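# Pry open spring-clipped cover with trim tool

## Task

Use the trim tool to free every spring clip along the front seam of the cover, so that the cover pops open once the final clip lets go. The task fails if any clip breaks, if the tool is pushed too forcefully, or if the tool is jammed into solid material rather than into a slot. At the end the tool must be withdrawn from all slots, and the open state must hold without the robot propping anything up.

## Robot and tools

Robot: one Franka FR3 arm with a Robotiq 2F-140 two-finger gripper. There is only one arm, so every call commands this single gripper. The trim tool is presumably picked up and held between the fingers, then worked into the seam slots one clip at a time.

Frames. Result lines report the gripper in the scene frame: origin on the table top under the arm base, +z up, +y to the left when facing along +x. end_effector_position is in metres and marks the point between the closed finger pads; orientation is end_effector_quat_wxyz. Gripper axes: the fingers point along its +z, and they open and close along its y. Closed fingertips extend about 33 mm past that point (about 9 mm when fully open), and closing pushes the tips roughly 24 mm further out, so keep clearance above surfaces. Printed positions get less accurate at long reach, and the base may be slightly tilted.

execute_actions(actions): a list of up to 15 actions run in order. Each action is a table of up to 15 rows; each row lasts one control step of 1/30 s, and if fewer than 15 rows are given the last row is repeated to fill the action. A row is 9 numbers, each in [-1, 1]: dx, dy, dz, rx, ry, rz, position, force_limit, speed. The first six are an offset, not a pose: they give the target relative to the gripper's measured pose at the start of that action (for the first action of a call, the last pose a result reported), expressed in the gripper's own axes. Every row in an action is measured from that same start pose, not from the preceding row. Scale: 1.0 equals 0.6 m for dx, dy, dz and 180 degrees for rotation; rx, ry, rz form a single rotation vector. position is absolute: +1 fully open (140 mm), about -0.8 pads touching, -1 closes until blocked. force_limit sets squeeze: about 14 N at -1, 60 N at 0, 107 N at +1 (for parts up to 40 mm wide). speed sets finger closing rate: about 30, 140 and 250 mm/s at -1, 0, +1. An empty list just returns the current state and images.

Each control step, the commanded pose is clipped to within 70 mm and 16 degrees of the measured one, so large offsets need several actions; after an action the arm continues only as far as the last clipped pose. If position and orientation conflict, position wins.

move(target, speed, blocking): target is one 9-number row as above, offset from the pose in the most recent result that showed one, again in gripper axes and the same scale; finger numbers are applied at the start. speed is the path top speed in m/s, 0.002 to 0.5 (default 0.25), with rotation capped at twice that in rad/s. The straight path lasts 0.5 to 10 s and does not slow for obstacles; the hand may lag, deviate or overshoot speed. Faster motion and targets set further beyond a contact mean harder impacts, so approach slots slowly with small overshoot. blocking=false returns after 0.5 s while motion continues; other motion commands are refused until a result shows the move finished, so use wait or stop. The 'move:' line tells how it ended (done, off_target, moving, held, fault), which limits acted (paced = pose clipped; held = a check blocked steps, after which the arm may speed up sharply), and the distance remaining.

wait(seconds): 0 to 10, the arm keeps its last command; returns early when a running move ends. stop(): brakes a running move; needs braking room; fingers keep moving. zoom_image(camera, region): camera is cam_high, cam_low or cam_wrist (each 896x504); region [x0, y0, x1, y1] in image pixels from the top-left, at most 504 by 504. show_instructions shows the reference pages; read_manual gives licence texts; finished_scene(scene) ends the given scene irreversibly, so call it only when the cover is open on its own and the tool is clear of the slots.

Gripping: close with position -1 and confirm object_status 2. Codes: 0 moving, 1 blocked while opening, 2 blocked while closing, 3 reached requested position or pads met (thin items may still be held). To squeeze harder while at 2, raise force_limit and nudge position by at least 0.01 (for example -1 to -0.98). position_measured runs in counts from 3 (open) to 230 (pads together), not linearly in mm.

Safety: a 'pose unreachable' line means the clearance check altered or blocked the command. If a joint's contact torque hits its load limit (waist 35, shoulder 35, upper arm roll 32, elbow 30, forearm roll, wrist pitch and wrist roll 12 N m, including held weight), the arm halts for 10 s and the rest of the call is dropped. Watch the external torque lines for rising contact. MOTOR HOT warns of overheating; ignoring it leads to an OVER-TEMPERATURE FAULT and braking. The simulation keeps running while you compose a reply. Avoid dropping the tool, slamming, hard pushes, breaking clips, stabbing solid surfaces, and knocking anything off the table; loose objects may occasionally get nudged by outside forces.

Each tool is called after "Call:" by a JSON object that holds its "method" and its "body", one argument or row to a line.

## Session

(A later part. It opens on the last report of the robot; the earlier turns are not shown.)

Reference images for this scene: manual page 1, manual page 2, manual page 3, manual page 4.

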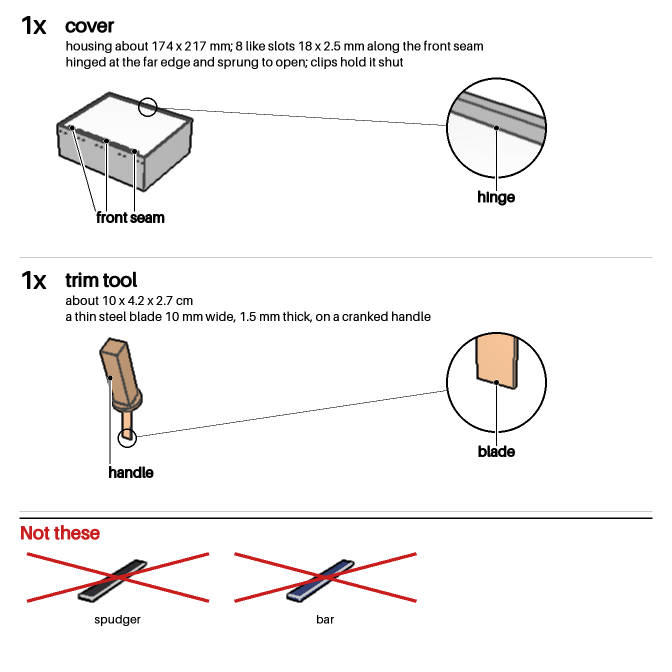

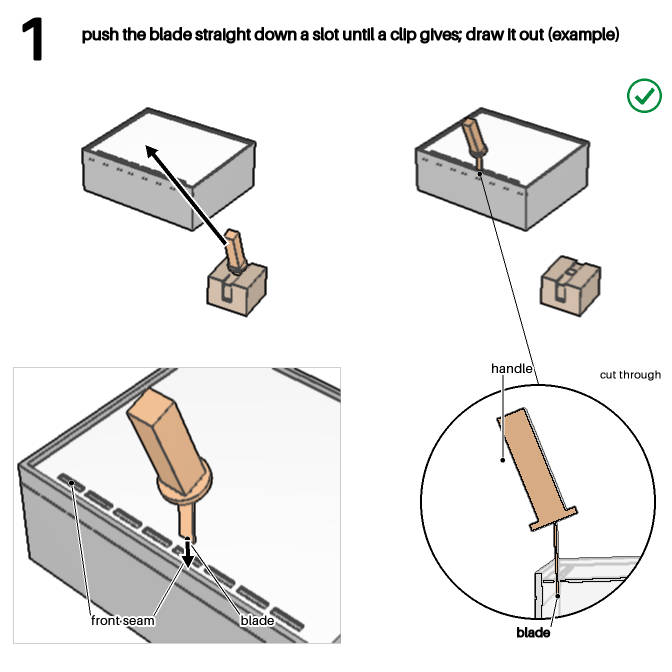

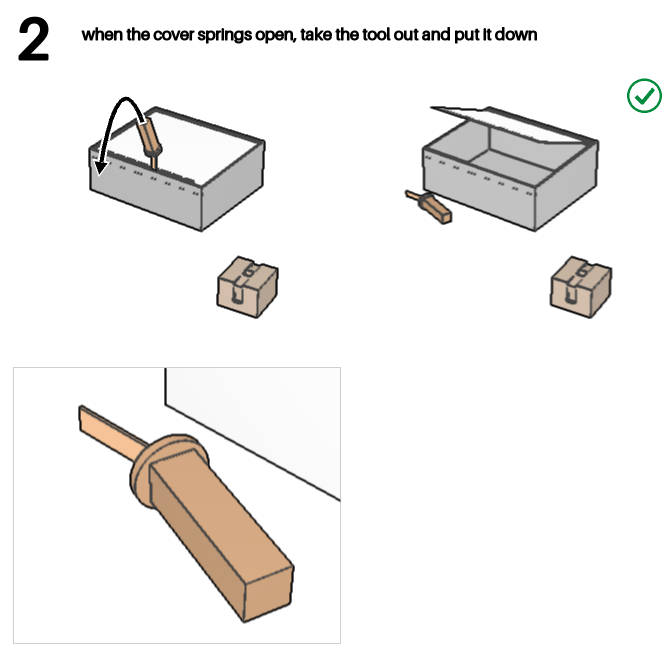

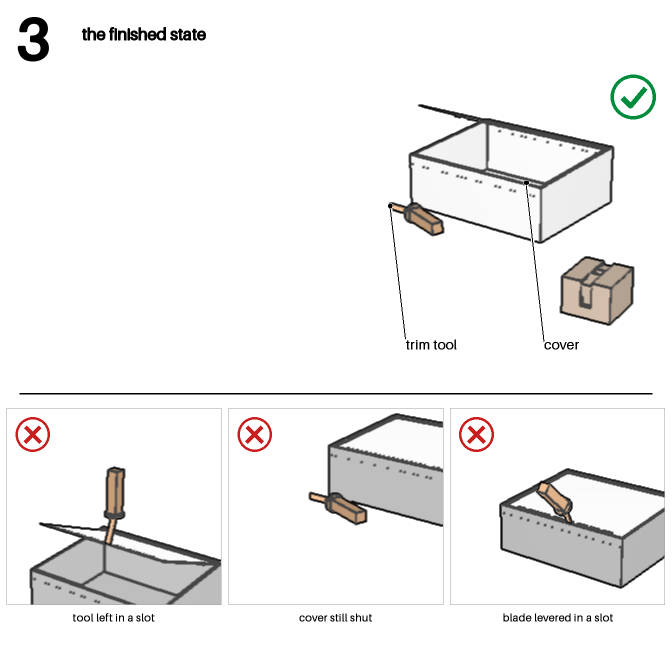

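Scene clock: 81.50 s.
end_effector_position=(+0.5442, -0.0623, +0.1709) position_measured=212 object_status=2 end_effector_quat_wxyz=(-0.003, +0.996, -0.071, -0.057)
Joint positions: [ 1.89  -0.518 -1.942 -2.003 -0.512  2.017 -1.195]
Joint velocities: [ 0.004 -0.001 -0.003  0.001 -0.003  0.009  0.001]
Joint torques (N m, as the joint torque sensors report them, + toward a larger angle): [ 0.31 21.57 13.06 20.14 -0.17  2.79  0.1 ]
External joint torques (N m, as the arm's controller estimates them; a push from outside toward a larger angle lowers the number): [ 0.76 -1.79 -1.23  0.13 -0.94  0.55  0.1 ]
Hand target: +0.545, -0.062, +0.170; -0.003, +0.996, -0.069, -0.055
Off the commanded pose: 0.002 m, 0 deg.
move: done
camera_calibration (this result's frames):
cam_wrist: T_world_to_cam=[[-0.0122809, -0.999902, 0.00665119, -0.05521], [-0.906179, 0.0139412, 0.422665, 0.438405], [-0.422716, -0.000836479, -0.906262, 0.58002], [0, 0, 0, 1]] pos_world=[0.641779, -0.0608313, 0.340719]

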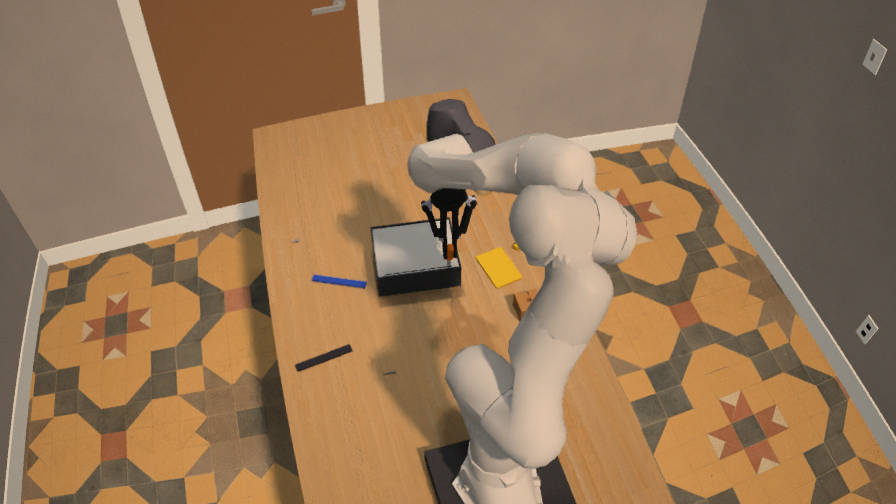

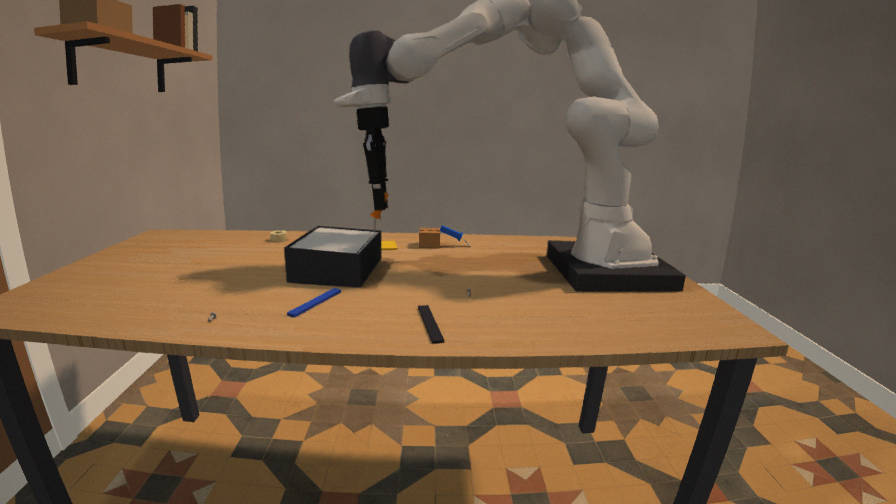

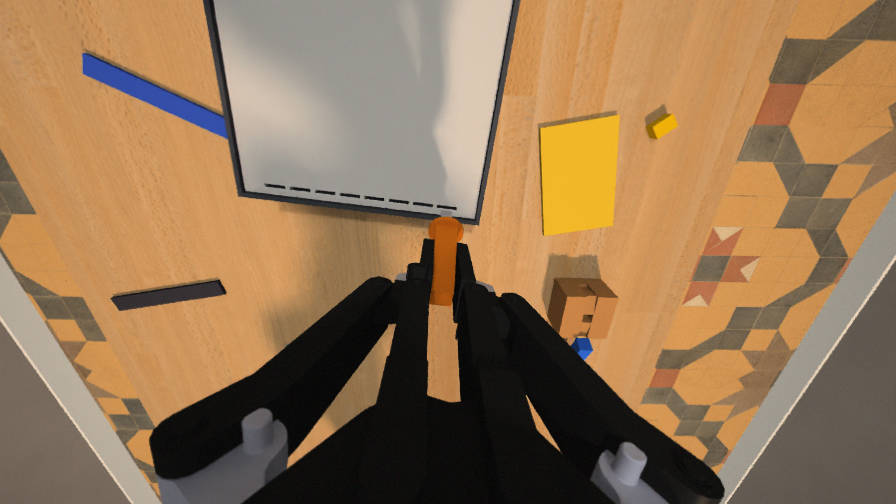

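Call:
{"method": "execute_actions", "body": {
  "actions": [
    [[0.002,0,0.002,0,0,0,-1,0.8,-0.6],[0.0025,0,0.003,0,0,0,-1,0.8,-0.6],[0.003,0,0.004,0,0,0,-1,0.8,-0.6],[0.0035,0,0.005,0,0,0,-1,0.8,-0.6],[0.004,0,0.006,0,0,0,-1,0.8,-0.6],[0.0045,0,0.007,0,0,0,-1,0.8,-0.6],[0.0048,0,0.0077,0,0,0,-1,0.8,-0.6]]
  ]
}}

Call:
{"method": "wait", "body": {
  "seconds": 0.5
}}

Call:
{"method": "zoom_image", "body": {
  "camera": "cam_wrist",
  "region": [425,195,470,225]
}}

Call:
{"method": "zoom_image", "body": {
  "camera": "cam_low",
  "region": [355,210,395,250]
}}

Scene clock: 88.57 s.
end_effector_position=(+0.5447, -0.0620, +0.1665) position_measured=212 object_status=2 end_effector_quat_wxyz=(-0.003, +0.996, -0.070, -0.059)
Joint positions: [ 1.906 -0.525 -1.959 -1.999 -0.515  2.019 -1.195]
Joint velocities: [ 0.006 -0.001 -0.006  0.001  0.     0.003  0.   ]
Joint torques (N m, as the joint torque sensors report them, + toward a larger angle): [-0.23 22.38 13.55 21.34  0.01  2.71  0.27]
External joint torques (N m, as the arm's controller estimates them; a push from outside toward a larger angle lowers the number): [ 0.09 -1.69 -1.02  1.36 -0.77  0.46  0.27]
Hand target: +0.547, -0.063, +0.166; -0.003, +0.996, -0.071, -0.056
Off the commanded pose: 0.002 m, 0 deg.
camera_calibration (this result's frames):
cam_wrist: T_world_to_cam=[[-0.0107037, -0.999929, 0.00530303, -0.0555084], [-0.904338, 0.0119432, 0.42665, 0.438879], [-0.426683, -0.000228991, -0.904401, 0.578075], [0, 0, 0, 1]] pos_world=[0.642955, -0.0606137, 0.335858]

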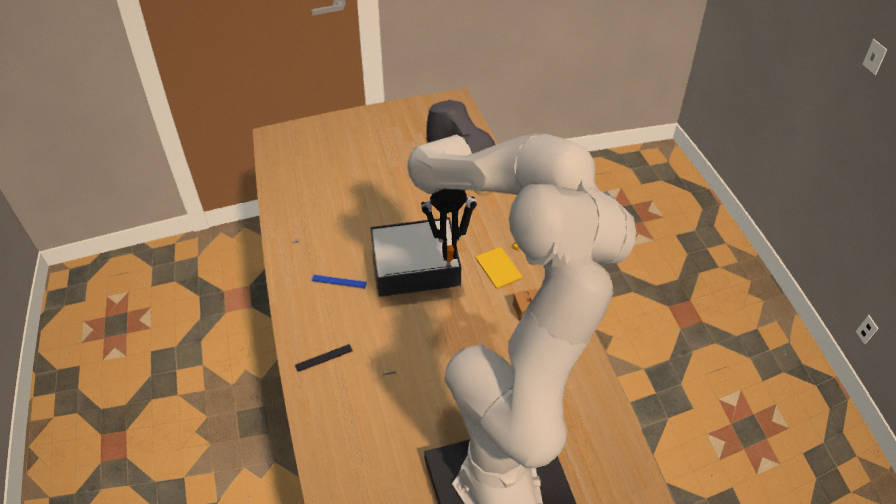

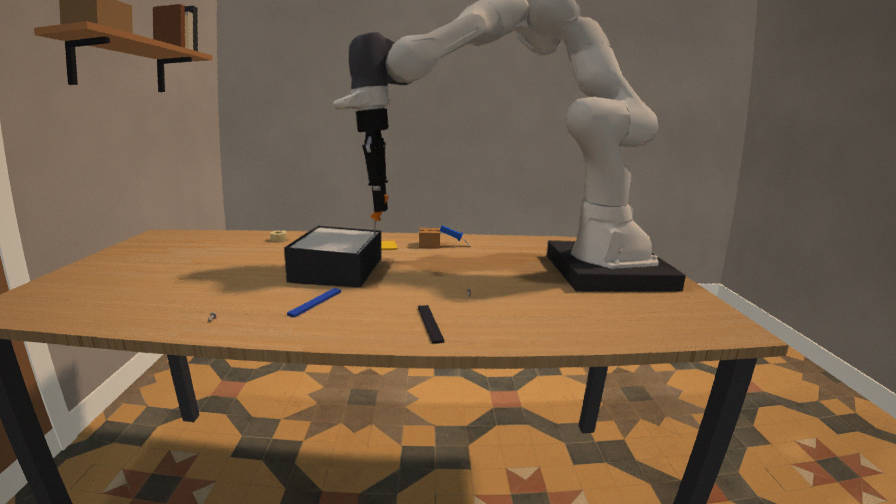

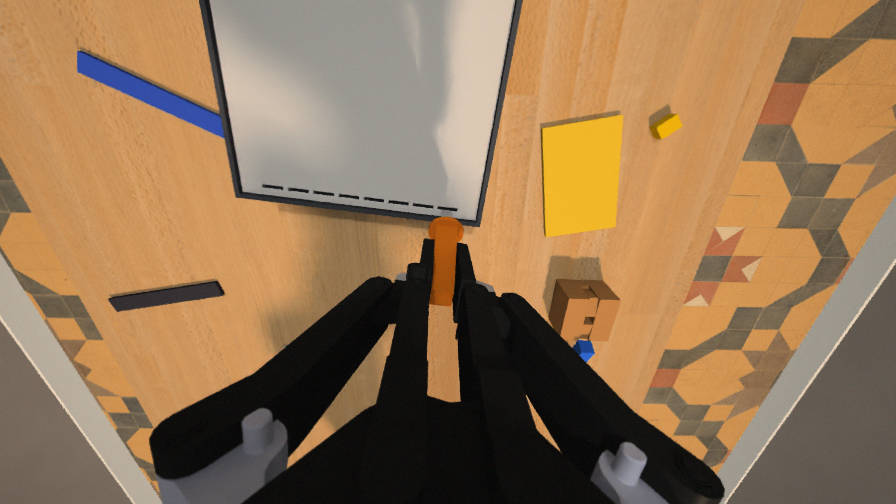

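Scene clock: 89.07 s.
end_effector_position=(+0.5448, -0.0620, +0.1664) position_measured=212 object_status=2 end_effector_quat_wxyz=(-0.003, +0.996, -0.070, -0.059)
Joint positions: [ 1.906 -0.525 -1.959 -1.999 -0.515  2.019 -1.195]
Joint velocities: [ 0.001  0.001  0.001  0.001  0.001 -0.    -0.001]
Joint torques (N m, as the joint torque sensors report them, + toward a larger angle): [ 1.08 22.62 13.46 21.36 -0.02  2.73  0.25]
External joint torques (N m, as the arm's controller estimates them; a push from outside toward a larger angle lowers the number): [ 1.43 -1.48 -1.05  1.47 -0.78  0.49  0.26]
Hand target: +0.547, -0.063, +0.166; -0.003, +0.996, -0.071, -0.056
Off the commanded pose: 0.002 m, 0 deg.
wait: 0.50 s; at rest by 0.17 s
camera_calibration (this result's frames):
cam_wrist: T_world_to_cam=[[-0.0107931, -0.999928, 0.00532132, -0.0554867], [-0.90446, 0.0120317, 0.426389, 0.43915], [-0.426422, -0.000210872, -0.904524, 0.577988], [0, 0, 0, 1]] pos_world=[0.643061, -0.0606445, 0.33585]

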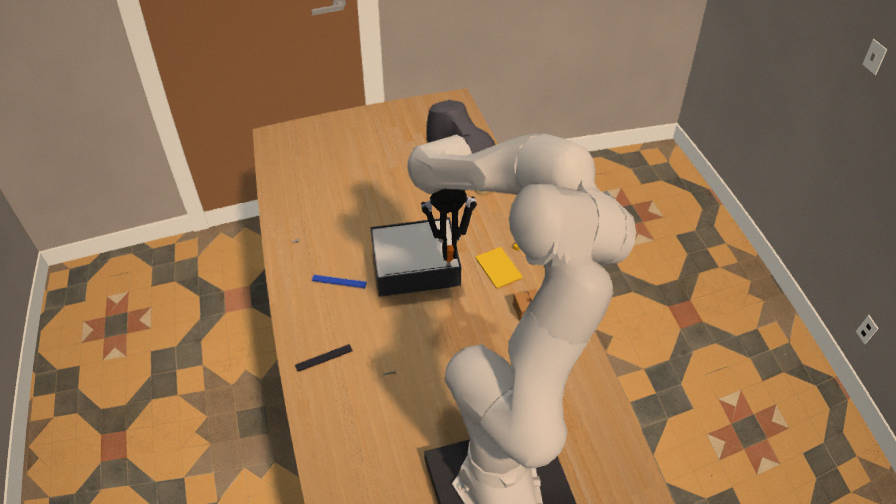

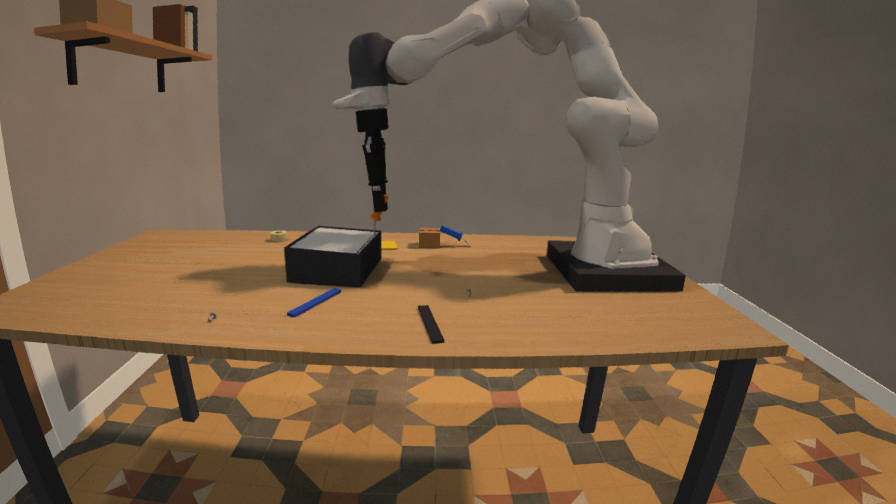

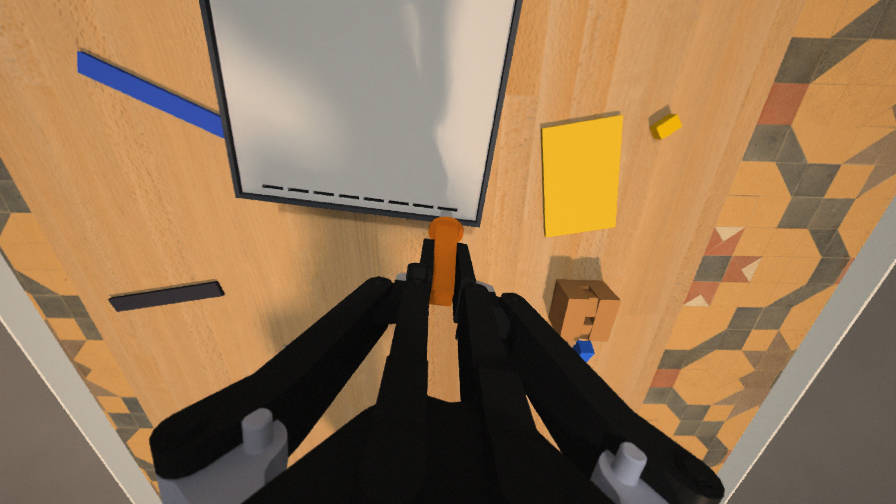

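Region (425, 195, 470, 225) of cam_wrist's 896x504 image, scaled by 11.200, with more detail than that image has.

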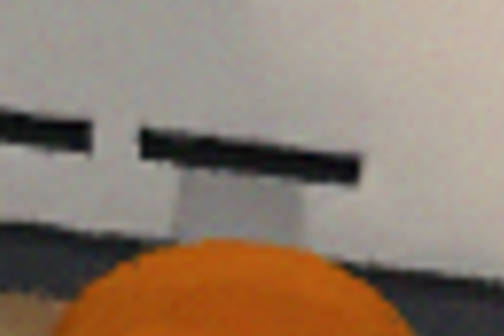

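Region (355, 210, 395, 250) of cam_low's 896x504 image, scaled by 12.600, with more detail than that image has.

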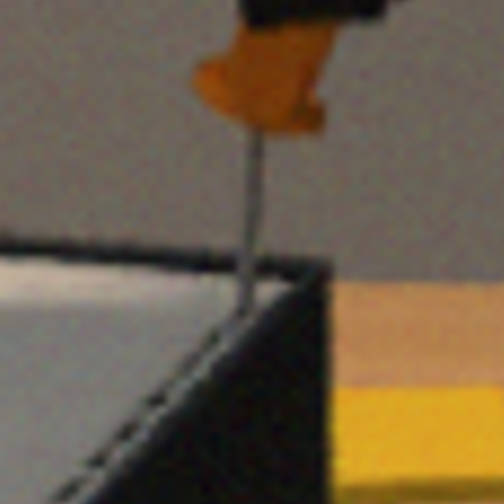

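Call:
{"method": "execute_actions", "body": {
  "actions": [
    [[0.0035,0.001,-0.0003,0,0.002,0,-1,0.8,-0.6],[0.004,0.001,-0.0004,0,0.002,0,-1,0.8,-0.6],[0.0045,0.001,-0.0005,0,0.002,0,-1,0.8,-0.6],[0.005,0.001,-0.0006,0,0.002,0,-1,0.8,-0.6],[0.0053,0.001,-0.0006,0,0.002,0,-1,0.8,-0.6]]
  ]
}}

Call:
{"method": "zoom_image", "body": {
  "camera": "cam_wrist",
  "region": [425,195,470,225]
}}

Scene clock: 92.93 s.
end_effector_position=(+0.5462, -0.0625, +0.1669) position_measured=212 object_status=2 end_effector_quat_wxyz=(-0.003, +0.996, -0.071, -0.058)
Joint positions: [ 1.908 -0.525 -1.962 -1.996 -0.515  2.02  -1.195]
Joint velocities: [ 0.001 -0.001 -0.002 -0.     0.    -0.     0.   ]
Joint torques (N m, as the joint torque sensors report them, + toward a larger angle): [ 0.78 22.44 12.84 21.65  0.01  2.73  0.13]
External joint torques (N m, as the arm's controller estimates them; a push from outside toward a larger angle lowers the number): [ 1.28 -1.67 -1.53  1.71 -0.76  0.5   0.13]
Hand target: +0.548, -0.063, +0.166; -0.003, +0.996, -0.070, -0.056
Off the commanded pose: 0.002 m, 0 deg.
camera_calibration (this result's frames):
cam_wrist: T_world_to_cam=[[-0.0118464, -0.999914, 0.00561089, -0.0554097], [-0.905398, 0.0131079, 0.424361, 0.441074], [-0.424398, -0.0000529252, -0.905476, 0.578061], [0, 0, 0, 1]] pos_world=[0.644019, -0.0611559, 0.336556]

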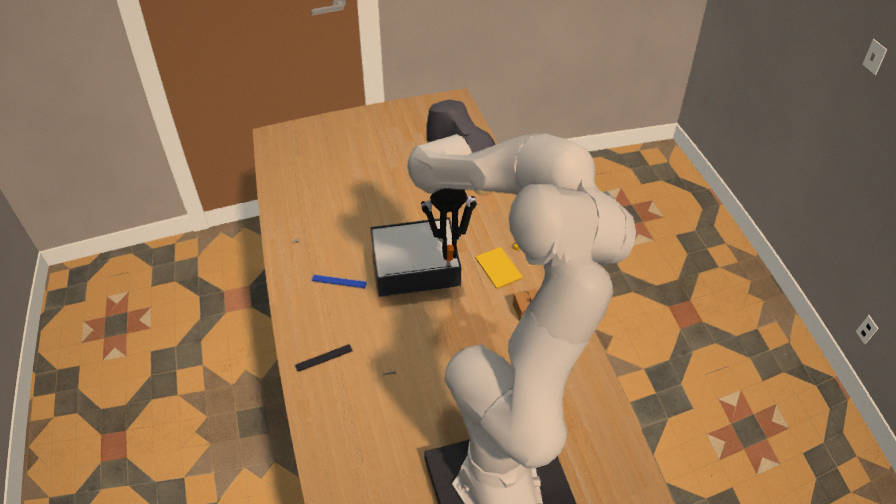

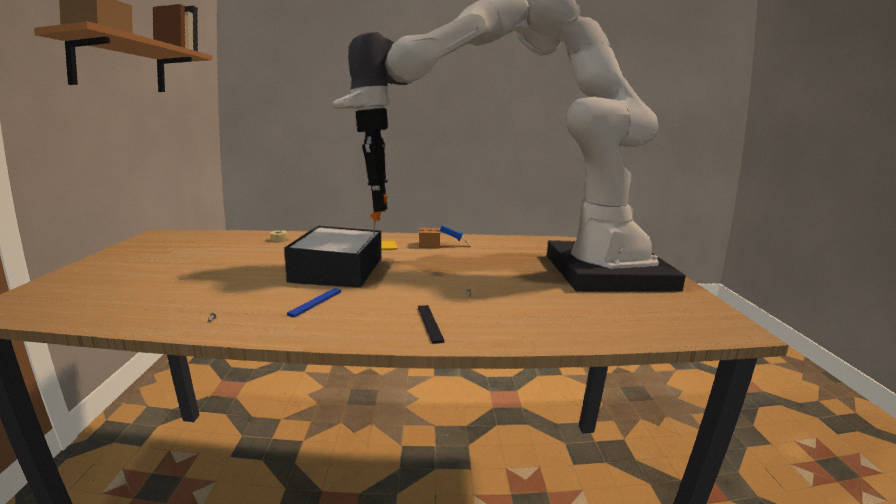

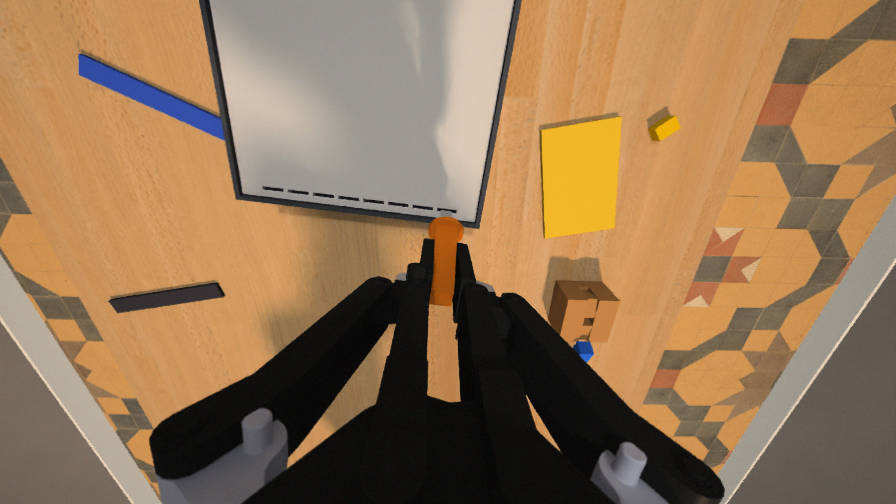

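Region (425, 195, 470, 225) of cam_wrist's 896x504 image, scaled by 11.200, with more detail than that image has.

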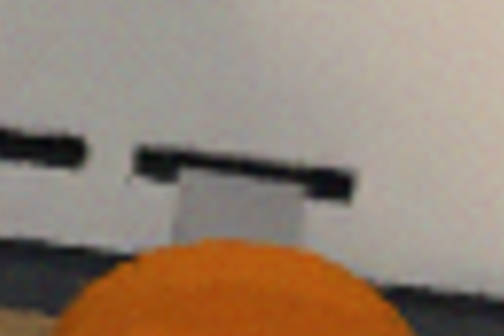

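Call:
{"method": "execute_actions", "body": {
  "actions": [
    [[0.0031,0.0005,0.001,0,0.0013,0,-1,0.8,-0.6],[0.0032,0.0005,0.0017,0,0.0013,0,-1,0.8,-0.6],[0.0033,0.0005,0.0024,0,0.0013,0,-1,0.8,-0.6],[0.0034,0.0005,0.0031,0,0.0013,0,-1,0.8,-0.6],[0.0035,0.0005,0.0038,0,0.0013,0,-1,0.8,-0.6]]
  ]
}}

Call:
{"method": "zoom_image", "body": {
  "camera": "cam_wrist",
  "region": [425,195,470,225]
}}

Call:
{"method": "zoom_image", "body": {
  "camera": "cam_low",
  "region": [360,215,390,245]
}}

Scene clock: 97.33 s.
end_effector_position=(+0.5469, -0.0629, +0.1655) position_measured=212 object_status=2 end_effector_quat_wxyz=(-0.004, +0.996, -0.071, -0.057)
Joint positions: [ 1.913 -0.526 -1.967 -1.996 -0.516  2.024 -1.195]
Joint velocities: [ 0.003 -0.002 -0.002 -0.    -0.     0.003 -0.001]
Joint torques (N m, as the joint torque sensors report them, + toward a larger angle): [-0.1  22.72 14.41 20.13 -0.03  2.79  0.2 ]
External joint torques (N m, as the arm's controller estimates them; a push from outside toward a larger angle lowers the number): [ 0.13 -1.63 -0.2   0.24 -0.8   0.54  0.2 ]
Hand target: +0.548, -0.063, +0.164; -0.003, +0.996, -0.071, -0.055
Off the commanded pose: 0.002 m, 0 deg.
camera_calibration (this result's frames):
cam_wrist: T_world_to_cam=[[-0.0124863, -0.999908, 0.00528459, -0.0553743], [-0.905885, 0.0135494, 0.423306, 0.44279], [-0.423339, 0.00049831, -0.905971, 0.576651], [0, 0, 0, 1]] pos_world=[0.644544, -0.0616561, 0.335287]

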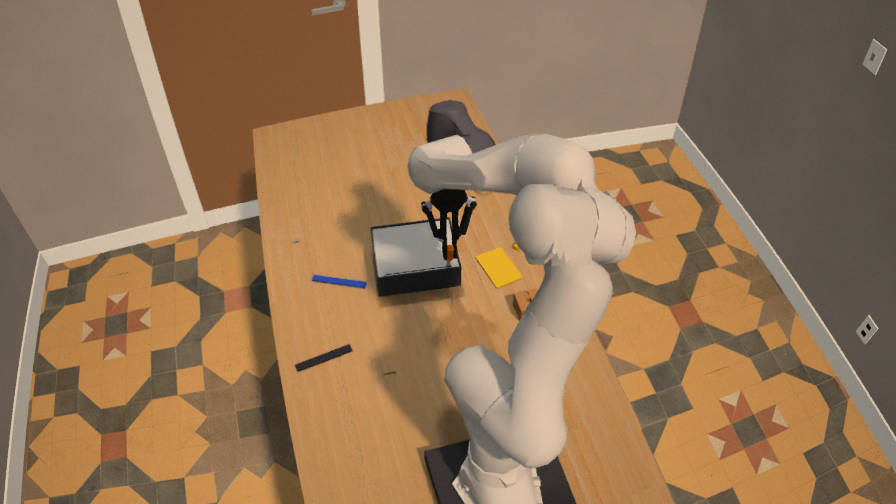

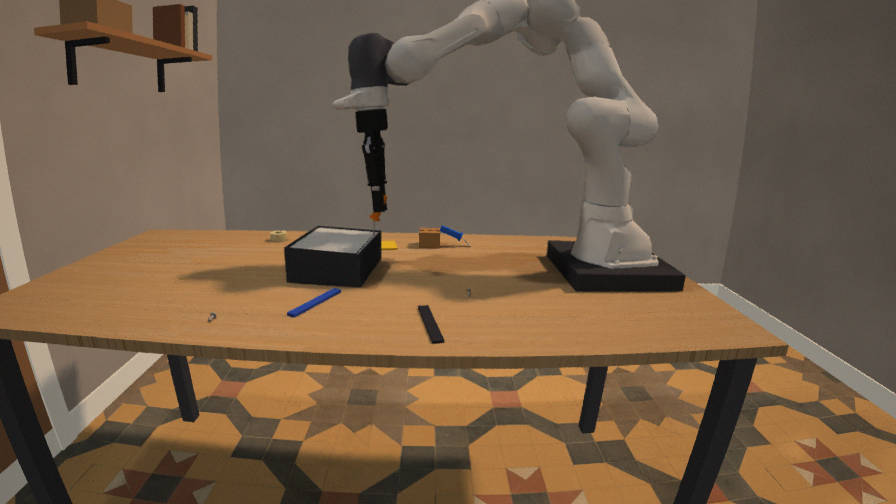

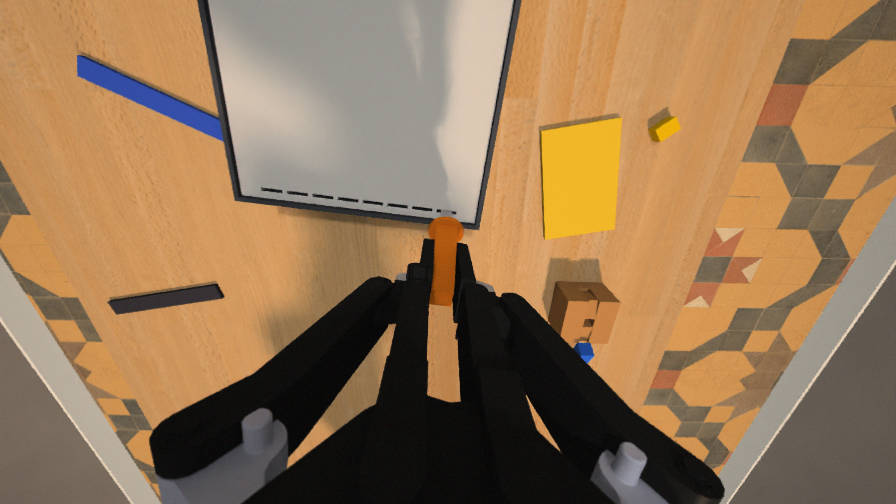

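Region (425, 195, 470, 225) of cam_wrist's 896x504 image, scaled by 11.200, with more detail than that image has.

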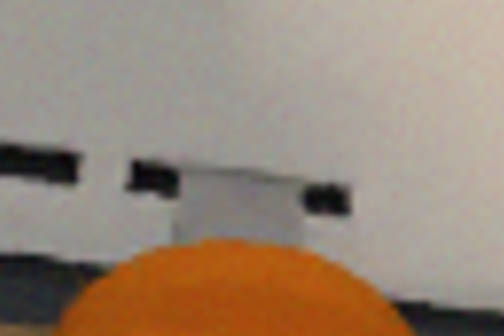

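Region (360, 215, 390, 245) of cam_low's 896x504 image, scaled by 16.800, with more detail than that image has.

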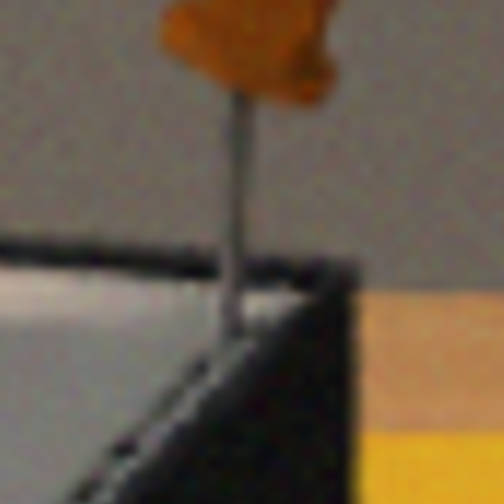

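Call:
{"method": "execute_actions", "body": {
  "actions": [
    [[0.001,0,0.0013,0,0,0,-1,0.8,-0.6],[0,0,0.0013,0,0,0,-1,0.8,-0.6],[-0.0007,0,0.0013,0,0,0,-1,0.8,-0.6],[-0.0013,0,0.0013,0,0,0,-1,0.8,-0.6]]
  ]
}}

Call:
{"method": "zoom_image", "body": {
  "camera": "cam_wrist",
  "region": [425,195,470,225]
}}

Scene clock: 101.10 s.
end_effector_position=(+0.5458, -0.0625, +0.1645) position_measured=212 object_status=2 end_effector_quat_wxyz=(-0.004, +0.996, -0.071, -0.058)
Joint positions: [ 1.913 -0.526 -1.968 -1.999 -0.516  2.025 -1.195]
Joint velocities: [-0.001  0.001  0.002 -0.001 -0.001 -0.001 -0.001]
Joint torques (N m, as the joint torque sensors report them, + toward a larger angle): [-1.85 24.71 15.75 19.8   0.94  2.44  0.14]
External joint torques (N m, as the arm's controller estimates them; a push from outside toward a larger angle lowers the number): [-1.56  0.34  1.17 -0.09  0.17  0.2   0.14]
Hand target: +0.546, -0.063, +0.165; -0.004, +0.996, -0.071, -0.057
Off the commanded pose: 0.001 m, 0 deg.
camera_calibration (this result's frames):
cam_wrist: T_world_to_cam=[[-0.011641, -0.999919, 0.00508766, -0.0554062], [-0.905038, 0.0126996, 0.425141, 0.441416], [-0.425171, 0.000344544, -0.905113, 0.576077], [0, 0, 0, 1]] pos_world=[0.643785, -0.061206, 0.334032]

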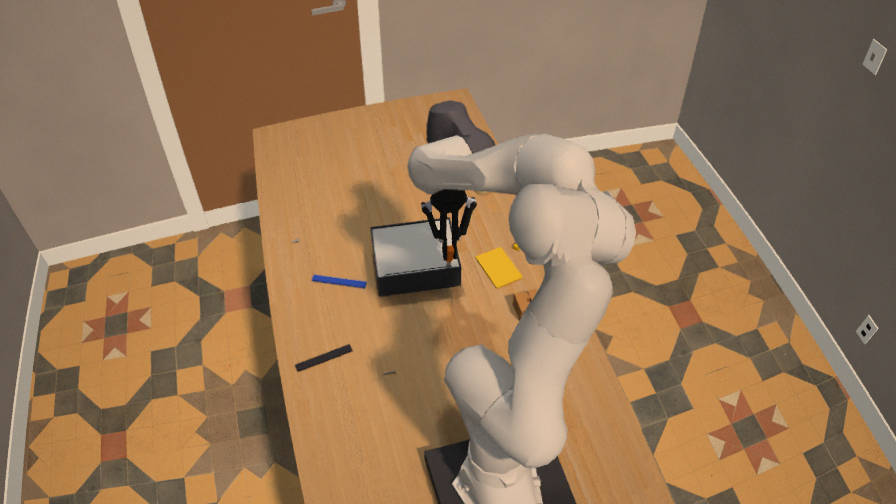

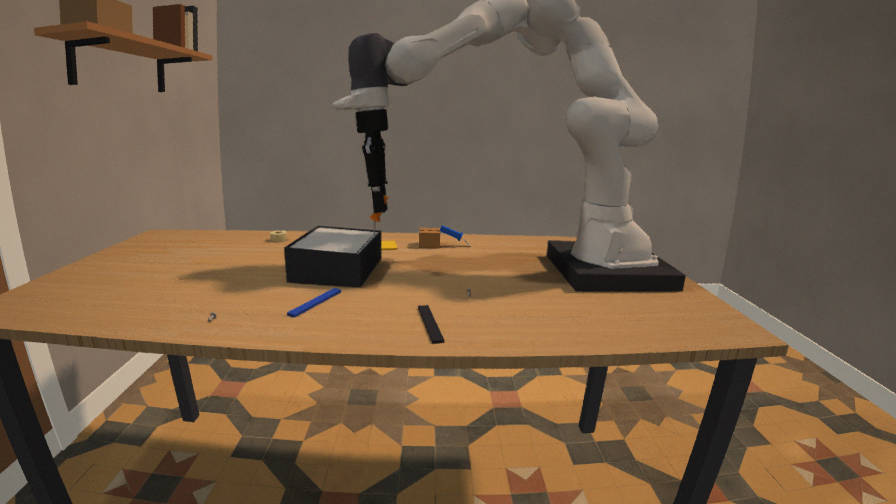

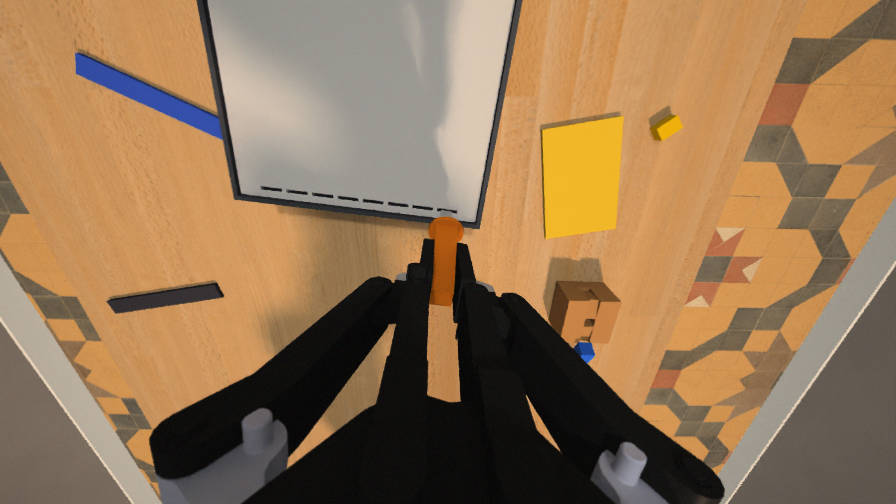

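Region (425, 195, 470, 225) of cam_wrist's 896x504 image, scaled by 11.200, with more detail than that image has.

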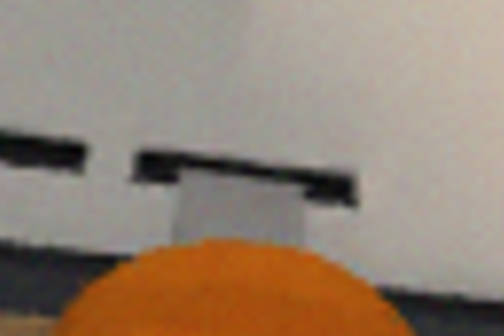

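Call:
{"method": "execute_actions", "body": {
  "actions": [
    [[0.001,0.0003,0.0005,0,0.001,0,-1,0.8,-0.6],[0.002,0.0003,0.001,0,0.002,0,-1,0.8,-0.6],[0.0026,0.0003,0.0017,0,0.002,0,-1,0.8,-0.6],[0.0028,0.0003,0.0024,0,0.002,0,-1,0.8,-0.6],[0.0029,0.0003,0.0032,0,0.002,0,-1,0.8,-0.6],[0.003,0.0003,0.004,0,0.002,0,-1,0.8,-0.6]]
  ]
}}

Call:
{"method": "zoom_image", "body": {
  "camera": "cam_wrist",
  "region": [425,195,470,225]
}}

Call:
{"method": "zoom_image", "body": {
  "camera": "cam_low",
  "region": [360,215,390,245]
}}

Scene clock: 104.50 s.
end_effector_position=(+0.5463, -0.0628, +0.1631) position_measured=212 object_status=2 end_effector_quat_wxyz=(-0.004, +0.996, -0.071, -0.056)
Joint positions: [ 1.913 -0.526 -1.971 -2.002 -0.517  2.032 -1.195]
Joint velocities: [ 0.001  0.    -0.002 -0.002  0.     0.002 -0.   ]
Joint torques (N m, as the joint torque sensors report them, + toward a larger angle): [ 0.65 22.93 12.73 19.9  -0.06  2.82  0.22]
External joint torques (N m, as the arm's controller estimates them; a push from outside toward a larger angle lowers the number): [ 1.14 -1.4  -1.66 -0.04 -0.83  0.56  0.22]
Hand target: +0.547, -0.063, +0.162; -0.003, +0.996, -0.071, -0.055
Off the commanded pose: 0.002 m, 0 deg.
camera_calibration (this result's frames):
cam_wrist: T_world_to_cam=[[-0.0122495, -0.999915, 0.00450249, -0.0553143], [-0.906361, 0.013005, 0.422304, 0.443698], [-0.422326, 0.00109214, -0.906443, 0.573737], [0, 0, 0, 1]] pos_world=[0.643777, -0.0617065, 0.332934]

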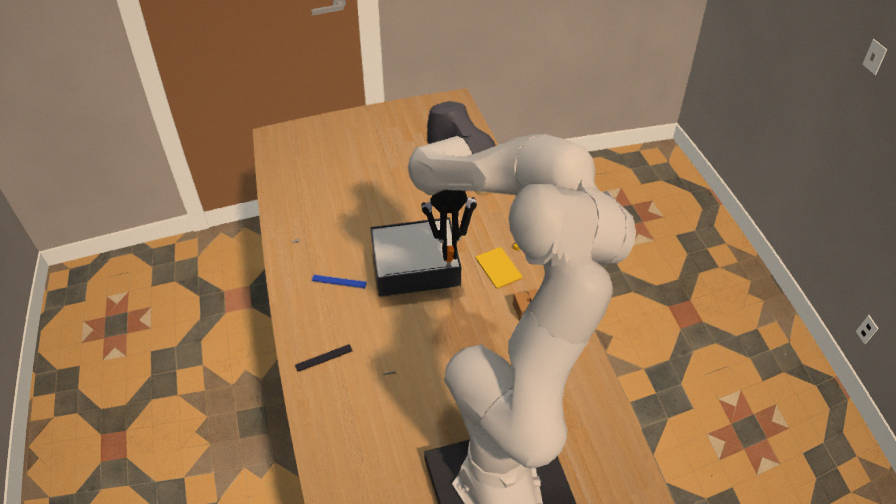

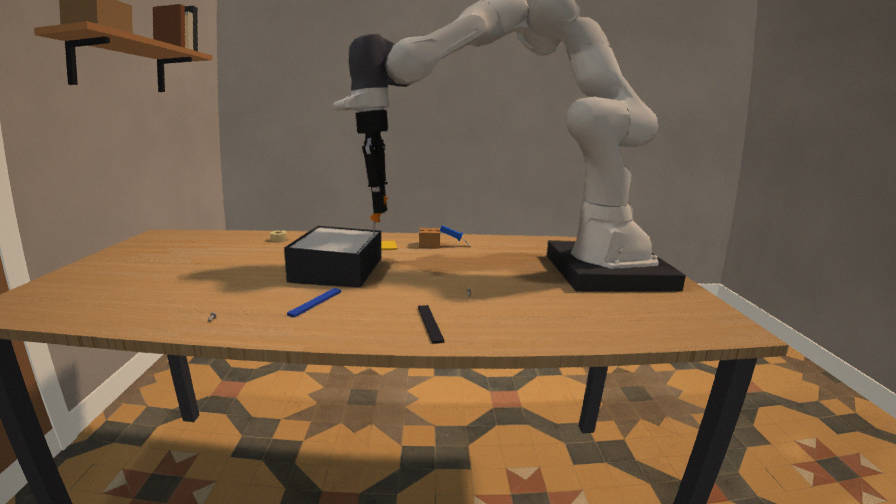

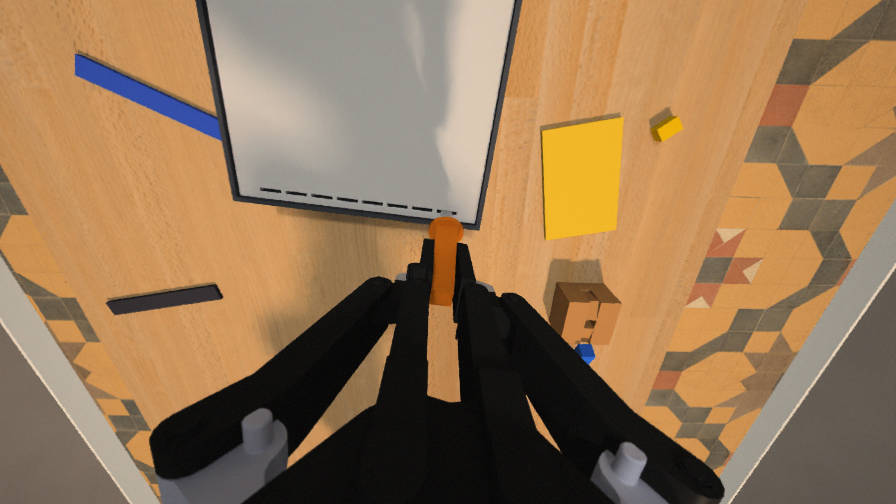

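Region (425, 195, 470, 225) of cam_wrist's 896x504 image, scaled by 11.200, with more detail than that image has.

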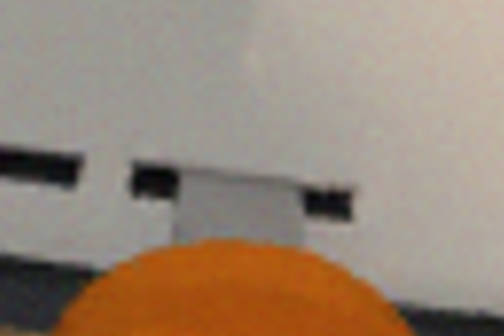

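Region (360, 215, 390, 245) of cam_low's 896x504 image, scaled by 16.800, with more detail than that image has.

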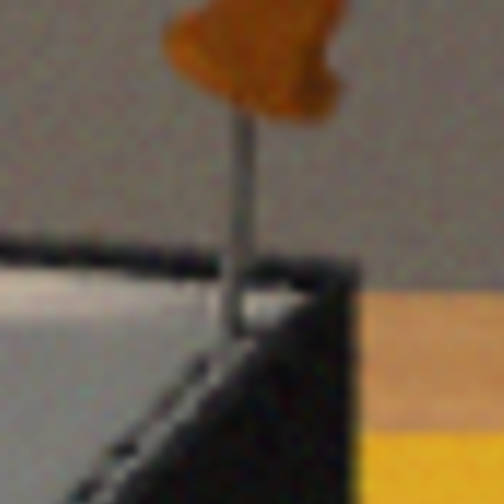

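Call:
{"method": "execute_actions", "body": {
  "actions": [
    [[0.0012,0.0003,0.002,0,0.0007,0,-1,0.8,-0.6],[0.0012,0.0003,0.0026,0,0.0007,0,-1,0.8,-0.6],[0.0013,0.0003,0.0033,0,0.0007,0,-1,0.8,-0.6],[0.0014,0.0003,0.004,0,0.0007,0,-1,0.8,-0.6],[0.0015,0.0003,0.0046,0,0.0007,0,-1,0.8,-0.6],[0.0016,0.0003,0.0052,0,0.0007,0,-1,0.8,-0.6]]
  ]
}}

Call:
{"method": "zoom_image", "body": {
  "camera": "cam_wrist",
  "region": [425,195,470,225]
}}

Scene clock: 107.57 s.
end_effector_position=(+0.5462, -0.0631, +0.1613) position_measured=212 object_status=2 end_effector_quat_wxyz=(-0.004, +0.996, -0.071, -0.056)
Joint positions: [ 1.916 -0.527 -1.975 -2.003 -0.517  2.036 -1.195]
Joint velocities: [ 0.002  0.001 -0.002 -0.    -0.001  0.003 -0.001]
Joint torques (N m, as the joint torque sensors report them, + toward a larger angle): [ 1.74 22.77 13.26 19.69  0.    2.68  0.18]
External joint torques (N m, as the arm's controller estimates them; a push from outside toward a larger angle lowers the number): [ 2.15 -1.79 -1.22 -0.24 -0.76  0.42  0.18]
Hand target: +0.547, -0.063, +0.160; -0.004, +0.996, -0.071, -0.055
Off the commanded pose: 0.002 m, 0 deg.
camera_calibration (this result's frames):
cam_wrist: T_world_to_cam=[[-0.0129394, -0.999908, 0.0040372, -0.0551821], [-0.906358, 0.0134339, 0.422297, 0.444409], [-0.422312, 0.00180513, -0.906449, 0.572116], [0, 0, 0, 1]] pos_world=[0.643691, -0.0621799, 0.331144]

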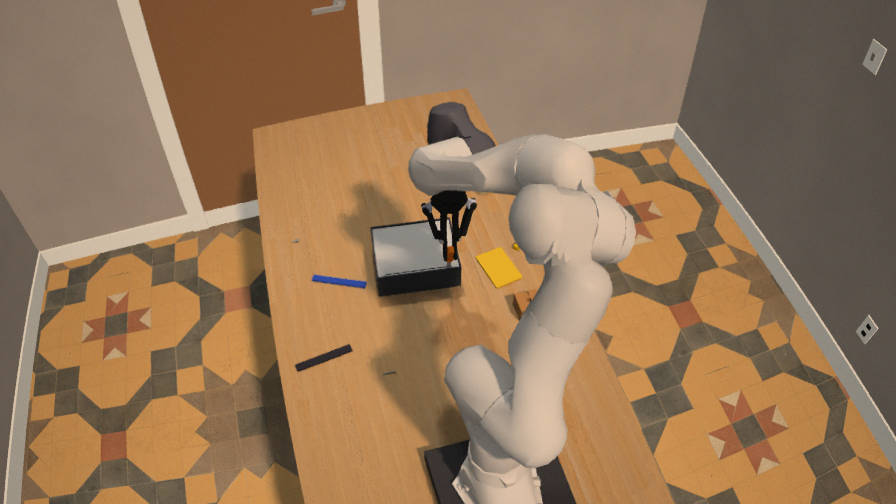

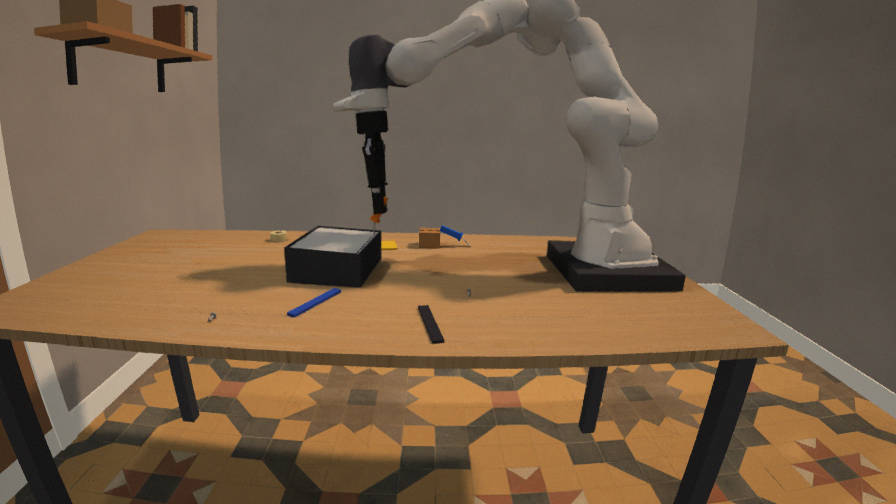

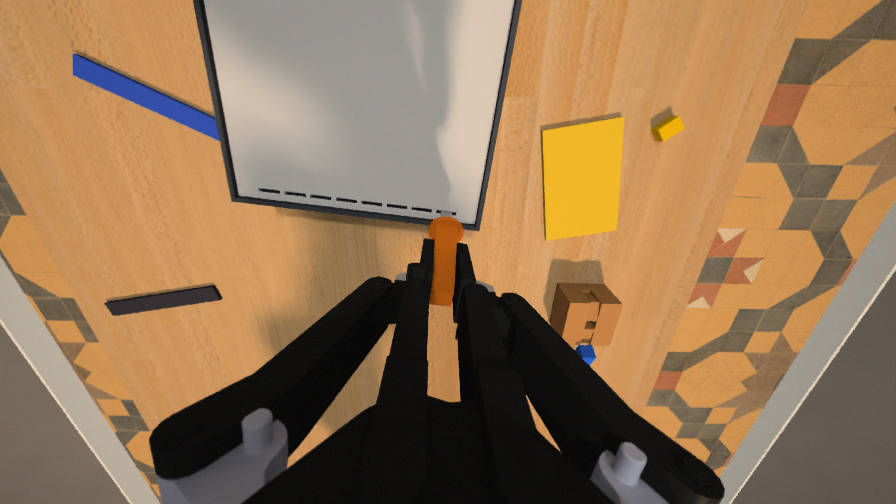

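Region (425, 195, 470, 225) of cam_wrist's 896x504 image, scaled by 11.200, with more detail than that image has.

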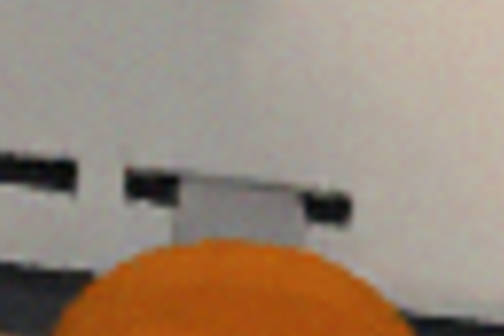

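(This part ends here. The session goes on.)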